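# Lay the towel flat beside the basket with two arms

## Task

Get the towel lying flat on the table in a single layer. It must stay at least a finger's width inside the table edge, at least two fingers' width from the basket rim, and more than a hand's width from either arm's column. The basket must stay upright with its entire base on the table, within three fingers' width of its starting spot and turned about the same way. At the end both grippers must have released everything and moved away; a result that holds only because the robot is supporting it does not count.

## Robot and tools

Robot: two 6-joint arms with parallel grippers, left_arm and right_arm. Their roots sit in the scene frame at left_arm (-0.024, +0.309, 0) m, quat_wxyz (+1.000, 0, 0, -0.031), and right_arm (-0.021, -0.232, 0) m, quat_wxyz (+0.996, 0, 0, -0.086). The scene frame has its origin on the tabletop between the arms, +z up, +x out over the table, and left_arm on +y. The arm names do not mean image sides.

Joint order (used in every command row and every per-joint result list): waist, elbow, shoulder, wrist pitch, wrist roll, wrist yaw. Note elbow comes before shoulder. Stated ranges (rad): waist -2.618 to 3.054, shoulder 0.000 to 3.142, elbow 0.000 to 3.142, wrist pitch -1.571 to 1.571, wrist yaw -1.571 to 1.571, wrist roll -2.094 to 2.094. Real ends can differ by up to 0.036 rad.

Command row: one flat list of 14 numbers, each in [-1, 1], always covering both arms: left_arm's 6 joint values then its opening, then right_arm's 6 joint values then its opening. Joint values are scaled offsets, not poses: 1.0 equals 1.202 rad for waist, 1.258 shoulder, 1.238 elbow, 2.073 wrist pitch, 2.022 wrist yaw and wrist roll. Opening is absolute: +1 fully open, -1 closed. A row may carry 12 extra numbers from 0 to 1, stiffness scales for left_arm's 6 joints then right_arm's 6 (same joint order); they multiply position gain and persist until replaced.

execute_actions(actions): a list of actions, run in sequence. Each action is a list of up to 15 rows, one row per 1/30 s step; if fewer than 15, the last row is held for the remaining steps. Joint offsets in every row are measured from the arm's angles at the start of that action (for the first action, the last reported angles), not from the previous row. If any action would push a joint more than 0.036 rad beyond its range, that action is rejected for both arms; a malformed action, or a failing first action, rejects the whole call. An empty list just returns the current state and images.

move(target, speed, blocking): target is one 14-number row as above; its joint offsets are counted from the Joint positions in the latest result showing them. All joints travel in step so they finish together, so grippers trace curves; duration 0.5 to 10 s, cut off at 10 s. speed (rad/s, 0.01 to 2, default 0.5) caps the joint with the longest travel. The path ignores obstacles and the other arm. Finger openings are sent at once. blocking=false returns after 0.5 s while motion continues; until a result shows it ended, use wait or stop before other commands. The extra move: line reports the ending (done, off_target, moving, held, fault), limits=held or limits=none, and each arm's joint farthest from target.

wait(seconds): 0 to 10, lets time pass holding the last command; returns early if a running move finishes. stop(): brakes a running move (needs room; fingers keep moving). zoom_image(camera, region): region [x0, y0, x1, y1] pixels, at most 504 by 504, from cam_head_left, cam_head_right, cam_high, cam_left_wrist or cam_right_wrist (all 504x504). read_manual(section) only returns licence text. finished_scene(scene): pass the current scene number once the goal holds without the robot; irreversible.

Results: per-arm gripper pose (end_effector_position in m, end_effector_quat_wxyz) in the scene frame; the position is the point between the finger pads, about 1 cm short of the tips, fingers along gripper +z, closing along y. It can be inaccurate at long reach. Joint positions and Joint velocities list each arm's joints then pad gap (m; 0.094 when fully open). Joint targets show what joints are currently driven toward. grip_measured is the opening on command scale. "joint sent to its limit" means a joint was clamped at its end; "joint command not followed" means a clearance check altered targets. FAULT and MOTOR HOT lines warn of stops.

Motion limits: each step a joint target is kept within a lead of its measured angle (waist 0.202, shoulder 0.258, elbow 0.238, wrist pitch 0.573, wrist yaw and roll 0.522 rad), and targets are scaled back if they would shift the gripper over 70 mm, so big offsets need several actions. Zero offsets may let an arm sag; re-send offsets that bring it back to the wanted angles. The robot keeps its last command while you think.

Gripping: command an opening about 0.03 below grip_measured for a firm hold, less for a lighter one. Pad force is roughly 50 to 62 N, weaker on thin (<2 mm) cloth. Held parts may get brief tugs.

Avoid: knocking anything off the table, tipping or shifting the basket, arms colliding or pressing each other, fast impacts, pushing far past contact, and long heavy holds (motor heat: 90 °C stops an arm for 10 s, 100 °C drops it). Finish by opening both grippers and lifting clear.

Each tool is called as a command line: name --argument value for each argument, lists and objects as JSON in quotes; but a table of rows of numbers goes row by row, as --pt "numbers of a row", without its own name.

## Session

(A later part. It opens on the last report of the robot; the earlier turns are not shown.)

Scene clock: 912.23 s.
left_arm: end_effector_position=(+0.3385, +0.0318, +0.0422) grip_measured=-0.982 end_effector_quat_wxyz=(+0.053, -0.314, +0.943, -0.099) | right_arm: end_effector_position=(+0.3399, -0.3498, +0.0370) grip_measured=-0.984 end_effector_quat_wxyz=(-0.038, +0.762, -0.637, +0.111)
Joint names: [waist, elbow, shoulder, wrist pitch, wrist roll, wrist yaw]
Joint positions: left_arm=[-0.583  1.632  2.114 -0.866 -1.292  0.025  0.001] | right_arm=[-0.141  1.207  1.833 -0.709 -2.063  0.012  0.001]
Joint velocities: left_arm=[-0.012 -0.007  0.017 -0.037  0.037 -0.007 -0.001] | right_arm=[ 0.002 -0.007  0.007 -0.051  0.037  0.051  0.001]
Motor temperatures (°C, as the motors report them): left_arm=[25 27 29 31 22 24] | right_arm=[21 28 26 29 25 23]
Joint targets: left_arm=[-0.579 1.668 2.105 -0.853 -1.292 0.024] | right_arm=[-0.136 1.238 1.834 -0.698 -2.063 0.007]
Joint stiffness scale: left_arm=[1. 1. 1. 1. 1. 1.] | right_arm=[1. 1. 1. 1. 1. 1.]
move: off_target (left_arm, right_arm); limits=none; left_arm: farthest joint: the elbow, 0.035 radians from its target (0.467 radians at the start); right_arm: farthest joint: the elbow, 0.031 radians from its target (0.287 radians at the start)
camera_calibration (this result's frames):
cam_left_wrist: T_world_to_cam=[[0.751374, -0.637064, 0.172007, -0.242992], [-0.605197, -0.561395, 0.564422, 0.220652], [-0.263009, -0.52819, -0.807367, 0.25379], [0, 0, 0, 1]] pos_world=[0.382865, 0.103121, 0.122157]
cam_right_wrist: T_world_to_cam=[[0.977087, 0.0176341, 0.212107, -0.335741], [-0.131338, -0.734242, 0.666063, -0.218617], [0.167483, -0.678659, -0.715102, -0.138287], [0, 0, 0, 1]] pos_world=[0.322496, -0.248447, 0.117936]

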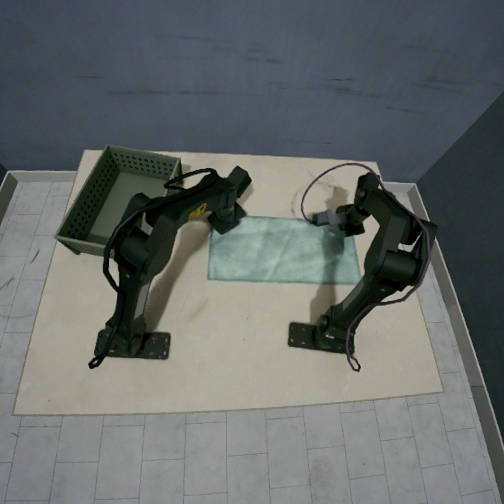

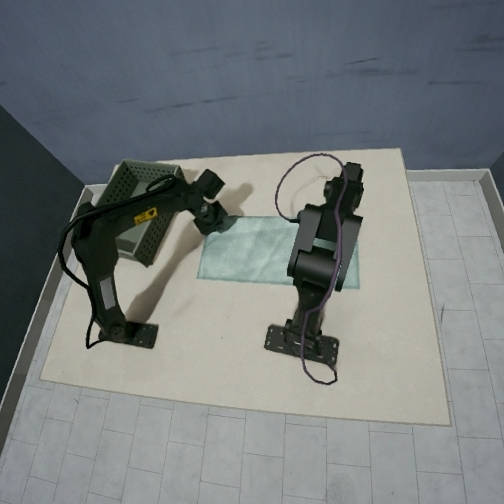

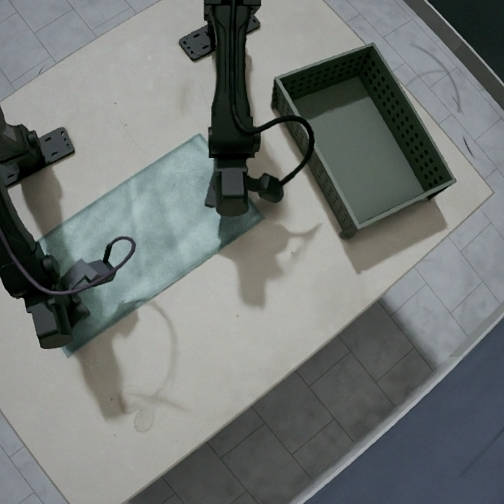

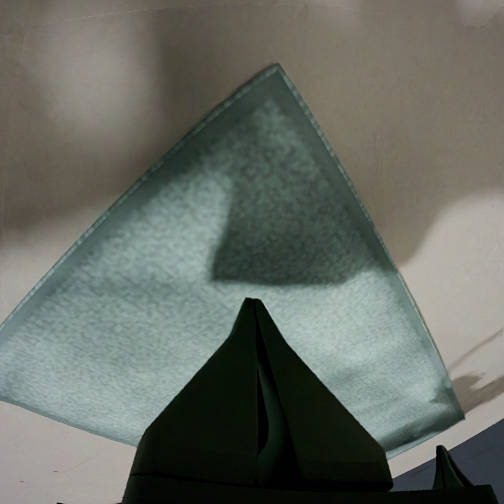

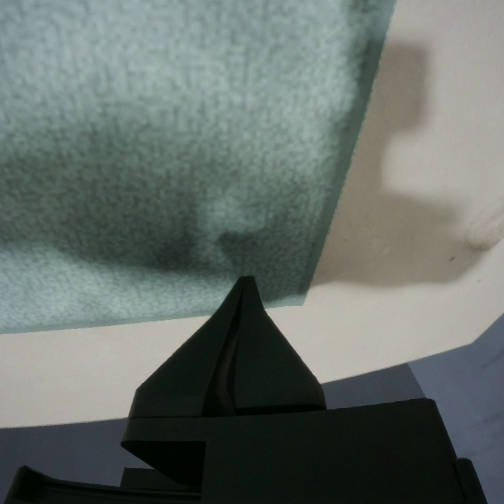

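move --target '[0.02,0.038,0.056,0.047,0,0,-1, 0.015,0.032,0.091,0.058,0,0,-1]' --speed 0.12

Scene clock: 929.50 s.
left_arm: end_effector_position=(+0.3564, +0.0257, +0.0228) grip_measured=-0.982 end_effector_quat_wxyz=(+0.060, -0.319, +0.939, -0.111) | right_arm: end_effector_position=(+0.3618, -0.3560, +0.0124) grip_measured=-0.985 end_effector_quat_wxyz=(-0.041, +0.762, -0.634, +0.125)
Joint names: [waist, elbow, shoulder, wrist pitch, wrist roll, wrist yaw]
Joint positions: left_arm=[-0.57   1.65   2.179 -0.791 -1.292  0.027  0.001] | right_arm=[-0.137  1.223  1.93  -0.6   -2.063  0.017  0.001]
Joint velocities: left_arm=[-0.012  0.002  0.007  0.066 -0.007 -0.007 -0.001] | right_arm=[ 0.002 -0.012  0.012 -0.037  0.022  0.037 -0.001]
Motor temperatures (°C, as the motors report them): left_arm=[25 28 31 32 22 24] | right_arm=[21 28 27 29 25 23]
Joint targets: left_arm=[-0.559 1.679 2.184 -0.768 -1.292 0.025] | right_arm=[-0.123 1.246 1.948 -0.588 -2.063 0.012]
Joint stiffness scale: left_arm=[1. 1. 1. 1. 1. 1.] | right_arm=[1. 1. 1. 1. 1. 1.]
move: off_target (left_arm, right_arm); limits=none; left_arm: farthest joint: the elbow, 0.029 radians from its target (0.047 radians at the start); right_arm: farthest joint: the elbow, 0.023 radians from its target (0.040 radians at the start)
camera_calibration (this result's frames):
cam_left_wrist: T_world_to_cam=[[0.755611, -0.624036, 0.199076, -0.259431], [-0.609686, -0.558941, 0.562021, 0.240594], [-0.23945, -0.546043, -0.802808, 0.23161], [0, 0, 0, 1]] pos_world=[0.398175, 0.0990524, 0.102366]
cam_right_wrist: T_world_to_cam=[[0.971411, 0.023463, 0.236241, -0.347977], [-0.145928, -0.725896, 0.672146, -0.195747], [0.187257, -0.687404, -0.701719, -0.174222], [0, 0, 0, 1]] pos_world=[0.342088, -0.253688, 0.0915222]

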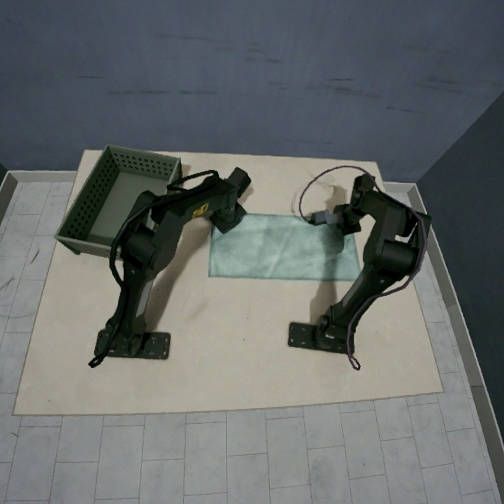

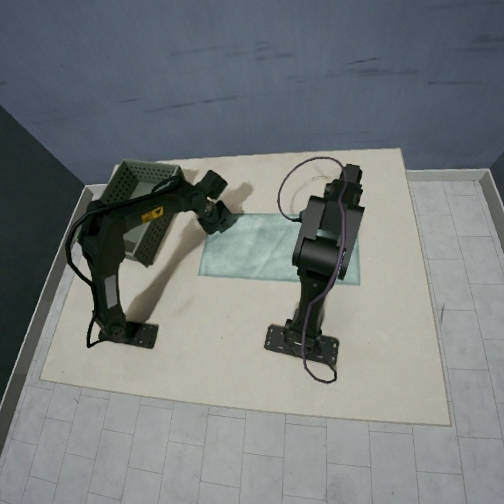

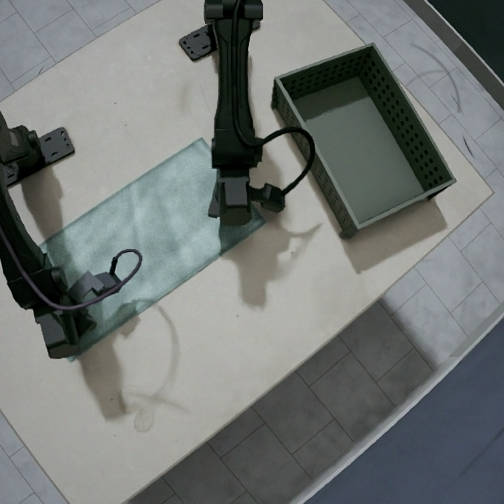

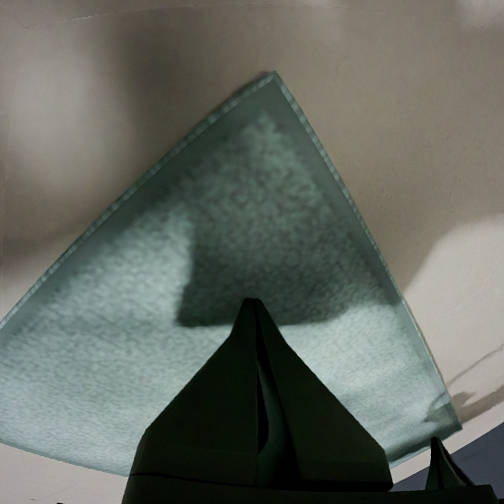

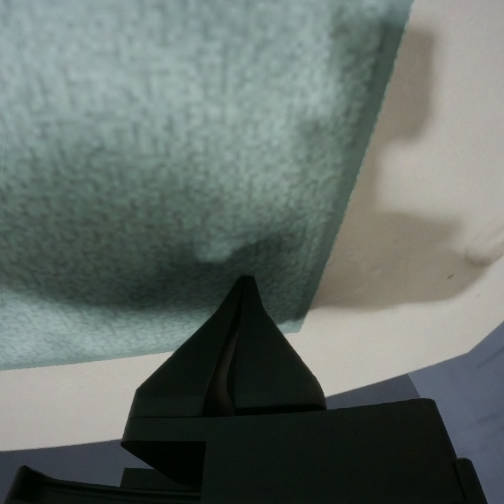

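move --target '[0.062,0.267,0.148,-0.058,0,0,-1, 0.041,0.235,0.153,-0.043,0,0,-1]' --speed 0.25

Scene clock: 947.17 s.
left_arm: end_effector_position=(+0.4160, +0.0228, +0.0244) grip_measured=-0.982 end_effector_quat_wxyz=(+0.072, -0.348, +0.927, -0.121) | right_arm: end_effector_position=(+0.4213, -0.3590, +0.0135) grip_measured=-0.985 end_effector_quat_wxyz=(-0.045, +0.771, -0.620, +0.137)
Joint names: [waist, elbow, shoulder, wrist pitch, wrist roll, wrist yaw]
Joint positions: left_arm=[-0.506  1.952  2.359 -0.883 -1.292  0.031  0.001] | right_arm=[-0.101  1.49   2.11  -0.661 -2.063  0.024  0.001]
Joint velocities: left_arm=[-0.002 -0.002 -0.017  0.051 -0.007 -0.022 -0.   ] | right_arm=[-0.007 -0.017 -0.012 -0.022  0.051 -0.051 -0.001]
Motor temperatures (°C, as the motors report them): left_arm=[25 28 31 32 22 24] | right_arm=[22 28 27 29 25 23]
Joint targets: left_arm=[-0.495 1.981 2.365 -0.911 -1.292 0.027] | right_arm=[-0.087 1.514 2.123 -0.690 -2.063 0.017]
Joint stiffness scale: left_arm=[1. 1. 1. 1. 1. 1.] | right_arm=[1. 1. 1. 1. 1. 1.]
move: off_target (left_arm, right_arm); limits=none; left_arm: farthest joint: the elbow, 0.028 radians from its target (0.331 radians at the start); right_arm: farthest joint: the wrist pitch, 0.028 radians from its target (0.089 radians at the start)
camera_calibration (this result's frames):
cam_left_wrist: T_world_to_cam=[[0.788255, -0.571298, 0.228632, -0.322076], [-0.586685, -0.585661, 0.559287, 0.265527], [-0.185619, -0.574996, -0.796822, 0.223634], [0, 0, 0, 1]] pos_world=[0.45117, 0.100096, 0.103328]
cam_right_wrist: T_world_to_cam=[[0.964355, 0.0597449, 0.257778, -0.390317], [-0.136857, -0.721149, 0.679128, -0.192196], [0.226471, -0.690199, -0.687267, -0.204384], [0, 0, 0, 1]] pos_world=[0.396387, -0.256348, 0.0906745]

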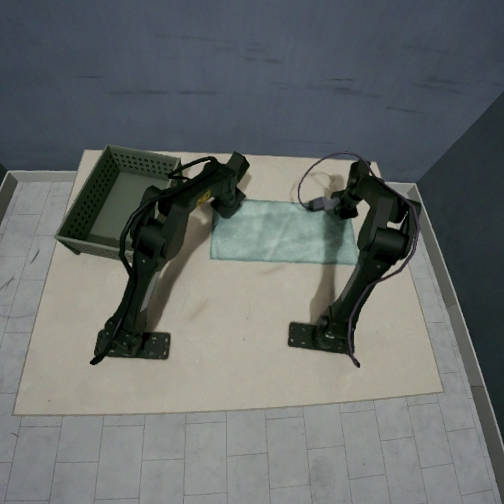

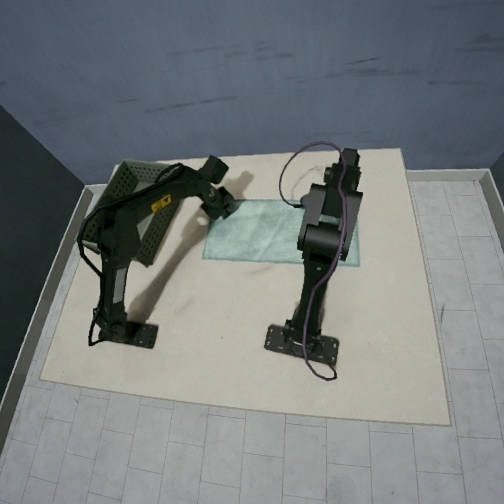

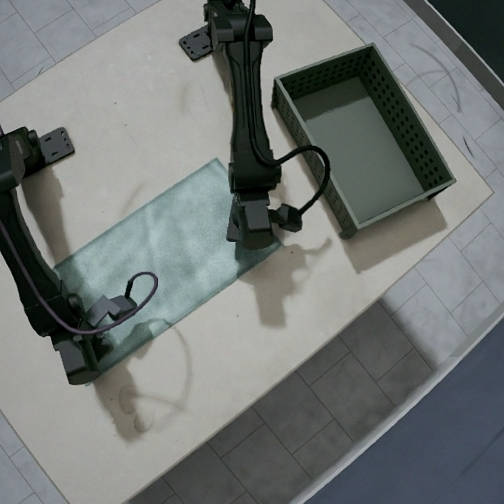

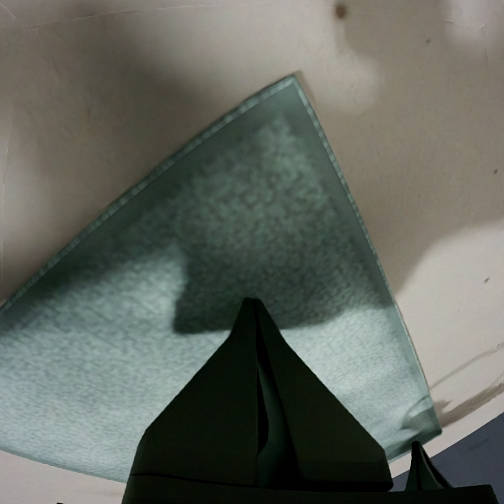

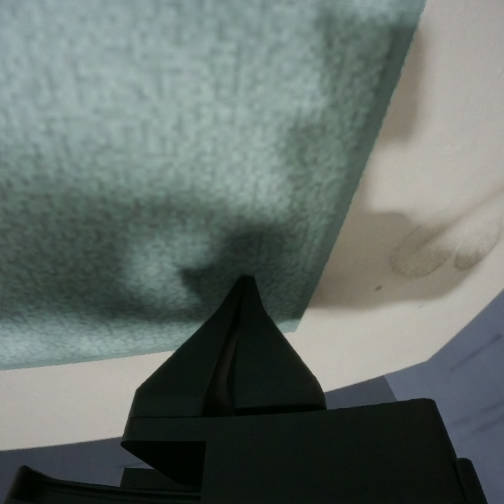

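move --target '[0,0.025,-0.2,0,0,0,-1, 0,0.022,-0.2,0,0,0,-1]' --speed 0.4

move --target '[-0.1,-0.85,-0.95,0.1,0.4,0,0.5, 0.0,-0.5,-0.8,0.0,0.6,0,0.5]' --speed 0.8

Scene clock: 952.73 s.
left_arm: end_effector_position=(+0.4227, +0.0184, +0.1453) grip_measured=-0.982 end_effector_quat_wxyz=(+0.141, -0.338, +0.906, -0.214) | right_arm: end_effector_position=(+0.4332, -0.3626, +0.1174) grip_measured=-0.985 end_effector_quat_wxyz=(-0.089, +0.752, -0.607, +0.242)
Joint names: [waist, elbow, shoulder, wrist pitch, wrist roll, wrist yaw]
Joint positions: left_arm=[-0.506  1.952  2.123 -0.883 -1.292  0.031  0.001] | right_arm=[-0.101  1.49   1.878 -0.661 -2.063  0.026  0.001]
Joint velocities: left_arm=[-0.007 -0.002 -0.007  0.007  0.022 -0.007  0.001] | right_arm=[ 0.007  0.002 -0.017 -0.022  0.037 -0.081 -0.   ]
Motor temperatures (°C, as the motors report them): left_arm=[25 28 31 32 22 24] | right_arm=[22 28 27 29 25 23]
Joint targets: left_arm=[-0.506 1.983 2.107 -0.883 -1.292 0.030] | right_arm=[-0.101 1.517 1.858 -0.661 -2.063 0.024]
Joint stiffness scale: left_arm=[1. 1. 1. 1. 1. 1.] | right_arm=[1. 1. 1. 1. 1. 1.]
move: off_target (left_arm, right_arm); limits=none; left_arm: farthest joint: the elbow, 0.030 radians from its target (0.030 radians at the start); right_arm: farthest joint: the elbow, 0.027 radians from its target (0.027 radians at the start)
camera_calibration (this result's frames):
cam_left_wrist: T_world_to_cam=[[0.720313, -0.527864, 0.45001, -0.361805], [-0.692902, -0.517459, 0.502118, 0.251249], [-0.0321887, -0.673495, -0.738491, 0.24717], [0, 0, 0, 1]] pos_world=[0.44266, 0.105494, 0.219192]
cam_right_wrist: T_world_to_cam=[[0.884152, 0.0821532, 0.459919, -0.409204], [-0.288831, -0.677643, 0.676296, -0.181798], [0.367221, -0.730788, -0.575411, -0.226966], [0, 0, 0, 1]] pos_world=[0.392636, -0.255441, 0.180551]

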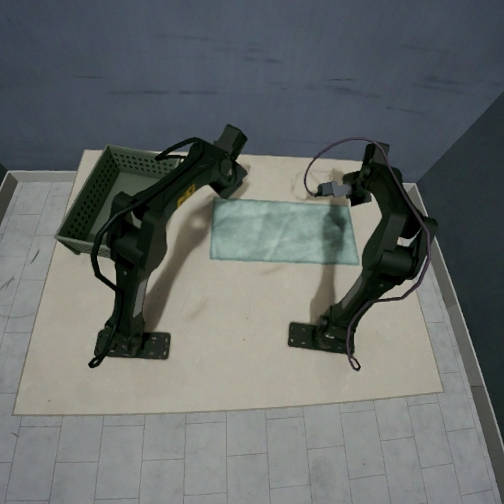

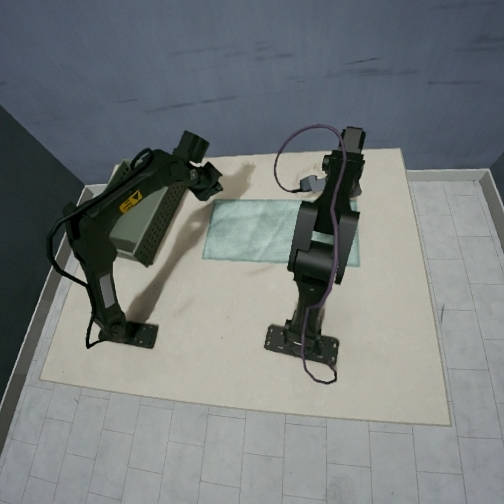

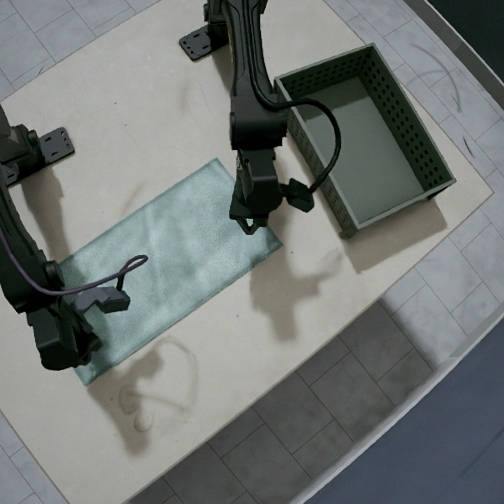

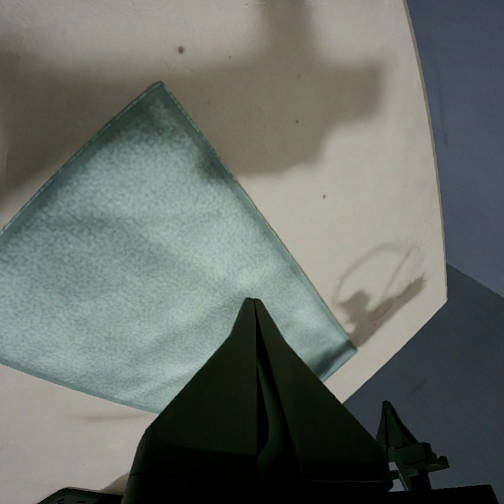

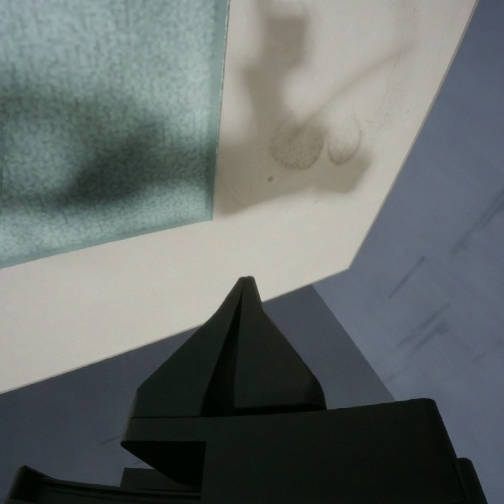

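Scene clock: 955.13 s.
left_arm: end_effector_position=(+0.2040, +0.1200, +0.2164) grip_measured=+0.497 end_effector_quat_wxyz=(+0.329, +0.090, +0.910, -0.236) | right_arm: end_effector_position=(+0.2603, -0.3144, +0.2244) grip_measured=+0.498 end_effector_quat_wxyz=(+0.357, -0.258, +0.865, -0.242)
Joint names: [waist, elbow, shoulder, wrist pitch, wrist roll, wrist yaw]
Joint positions: left_arm=[-0.615  0.908  0.945 -0.701 -0.496  0.031  0.07 ] | right_arm=[-0.101  0.877  0.892 -0.664 -0.865  0.027  0.07 ]
Joint velocities: left_arm=[ 0.007 -0.007 -0.012 -0.007  0.051  0.007 -0.   ] | right_arm=[-0.012 -0.002 -0.002 -0.037  0.022 -0.051 -0.   ]
Motor temperatures (°C, as the motors report them): left_arm=[25 28 31 32 22 24] | right_arm=[22 28 27 29 25 23]
Joint targets: left_arm=[-0.626 0.900 0.928 -0.676 -0.483 0.031] | right_arm=[-0.101 0.871 0.872 -0.661 -0.850 0.026]
Joint stiffness scale: left_arm=[1. 1. 1. 1. 1. 1.] | right_arm=[1. 1. 1. 1. 1. 1.]
move: off_target (left_arm, right_arm); limits=none; left_arm: farthest joint: the wrist pitch, 0.026 radians from its target (0.207 radians at the start); right_arm: farthest joint: the shoulder, 0.021 radians from its target (1.007 radians at the start)
camera_calibration (this result's frames):
cam_left_wrist: T_world_to_cam=[[-0.110672, -0.876921, 0.46772, 0.0250211], [-0.993846, 0.0954746, -0.0561613, 0.225201], [0.00459366, -0.471057, -0.882091, 0.360384], [0, 0, 0, 1]] pos_world=[0.224929, 0.170202, 0.318836]
cam_right_wrist: T_world_to_cam=[[0.169773, -0.844666, 0.507657, -0.425608], [-0.968076, -0.239336, -0.0744718, 0.211626], [0.184405, -0.478808, -0.858334, 0.123618], [0, 0, 0, 1]] pos_world=[0.254331, -0.249658, 0.337929]

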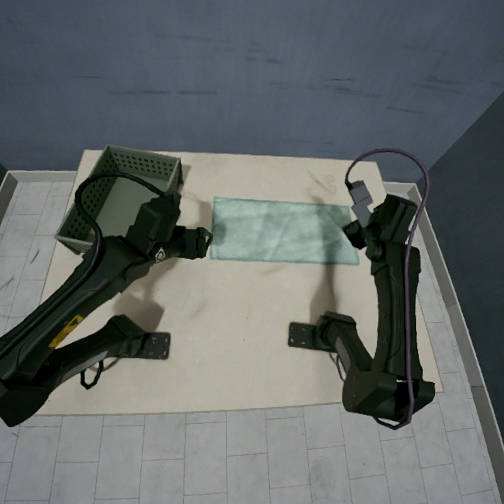

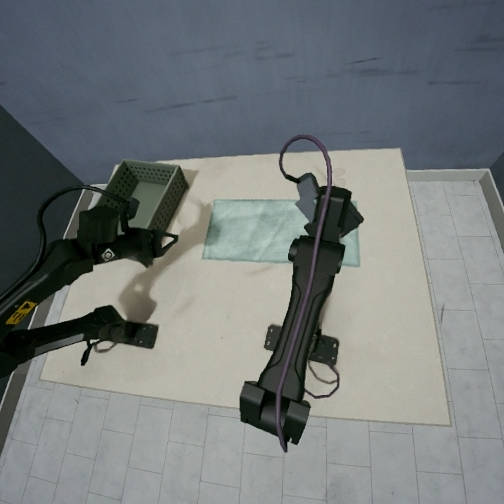

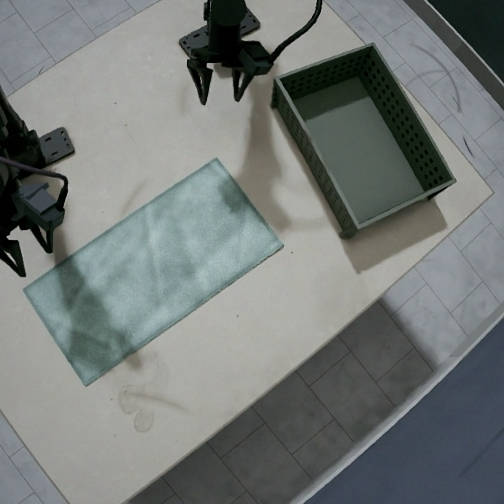

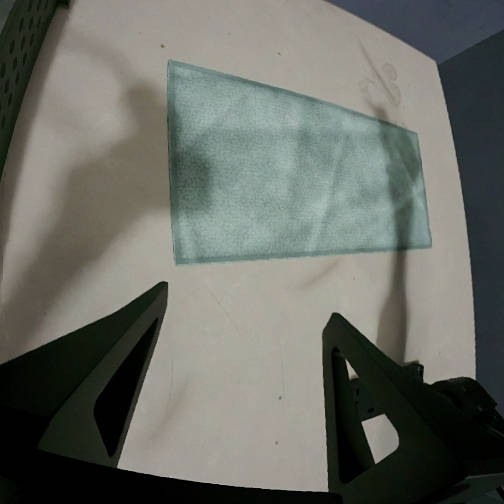

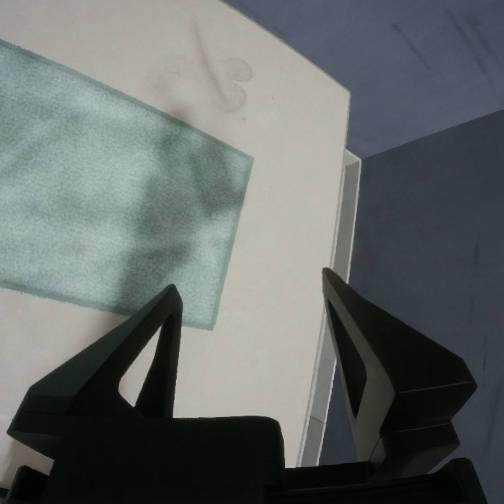

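move --target '[0,-0.1,-0.3,-0.1,0,0,0.5, 0,-0.1,-0.35,-0.15,0,0,0.5]' --speed 0.6

Scene clock: 959.33 s.
left_arm: end_effector_position=(+0.1438, +0.1686, +0.2167) grip_measured=+0.497 end_effector_quat_wxyz=(+0.349, +0.089, +0.899, -0.249) | right_arm: end_effector_position=(+0.1660, -0.2880, +0.2106) grip_measured=+0.498 end_effector_quat_wxyz=(+0.358, -0.257, +0.864, -0.243)
Joint names: [waist, elbow, shoulder, wrist pitch, wrist roll, wrist yaw]
Joint positions: left_arm=[-0.615  0.793  0.581 -0.896 -0.495  0.031  0.07 ] | right_arm=[-0.101  0.762  0.469 -0.969 -0.864  0.027  0.07 ]
Joint velocities: left_arm=[ 0.012 -0.007  0.002 -0.051 -0.037  0.007  0.001] | right_arm=[-0.017 -0.002 -0.012  0.022  0.022 -0.022 -0.   ]
Motor temperatures (°C, as the motors report them): left_arm=[25 28 30 33 22 24] | right_arm=[21 28 27 30 25 23]
Joint targets: left_arm=[-0.615 0.784 0.567 -0.909 -0.496 0.031] | right_arm=[-0.101 0.754 0.452 -0.975 -0.865 0.027]
Joint stiffness scale: left_arm=[1. 1. 1. 1. 1. 1.] | right_arm=[1. 1. 1. 1. 1. 1.]
move: done; limits=none; left_arm: farthest joint: the shoulder, 0.013 radians from its target (0.377 radians at the start); right_arm: farthest joint: the shoulder, 0.017 radians from its target (0.441 radians at the start)
camera_calibration (this result's frames):
cam_left_wrist: T_world_to_cam=[[-0.13108, -0.860803, 0.491769, 0.0557567], [-0.990514, 0.0930851, -0.101082, 0.17036], [0.041235, -0.500353, -0.864839, 0.379773], [0, 0, 0, 1]] pos_world=[0.160393, 0.222158, 0.318243]
cam_right_wrist: T_world_to_cam=[[0.167598, -0.844565, 0.508548, -0.380133], [-0.967925, -0.238901, -0.0777607, 0.126453], [0.187166, -0.479204, -0.857515, 0.141033], [0, 0, 0, 1]] pos_world=[0.15971, -0.223254, 0.324087]

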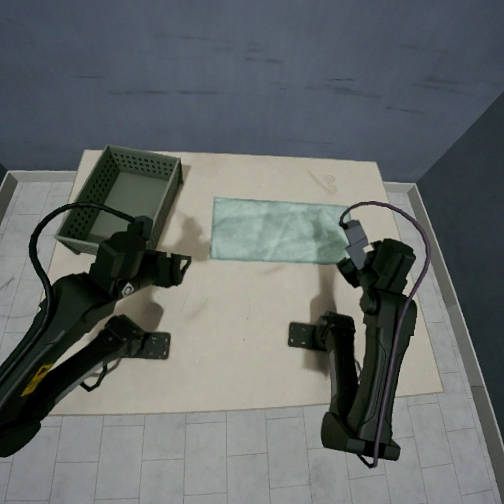

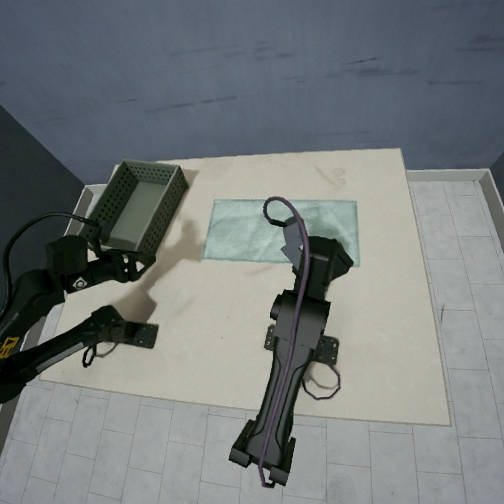

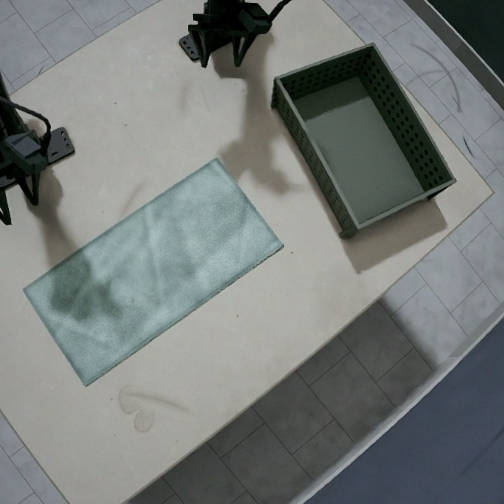

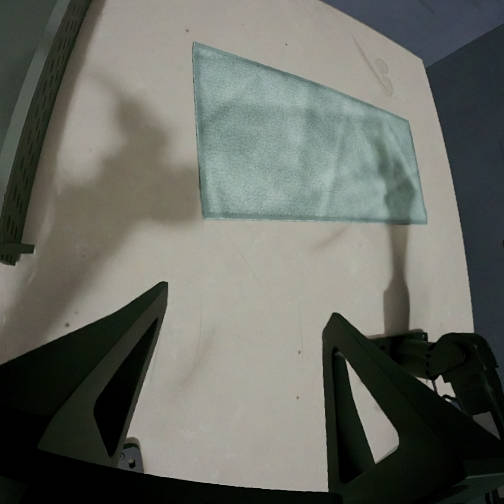

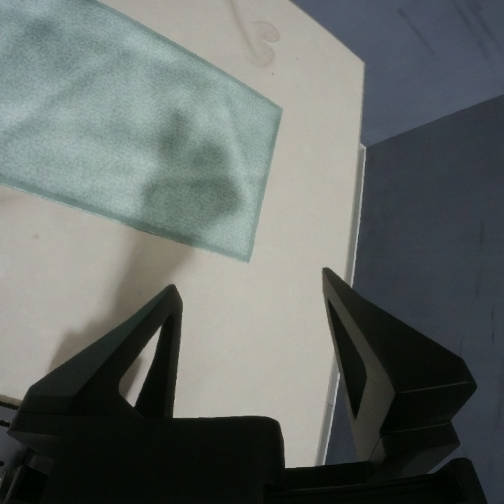

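finished_scene --scene 1

The scene is finished: the task was done.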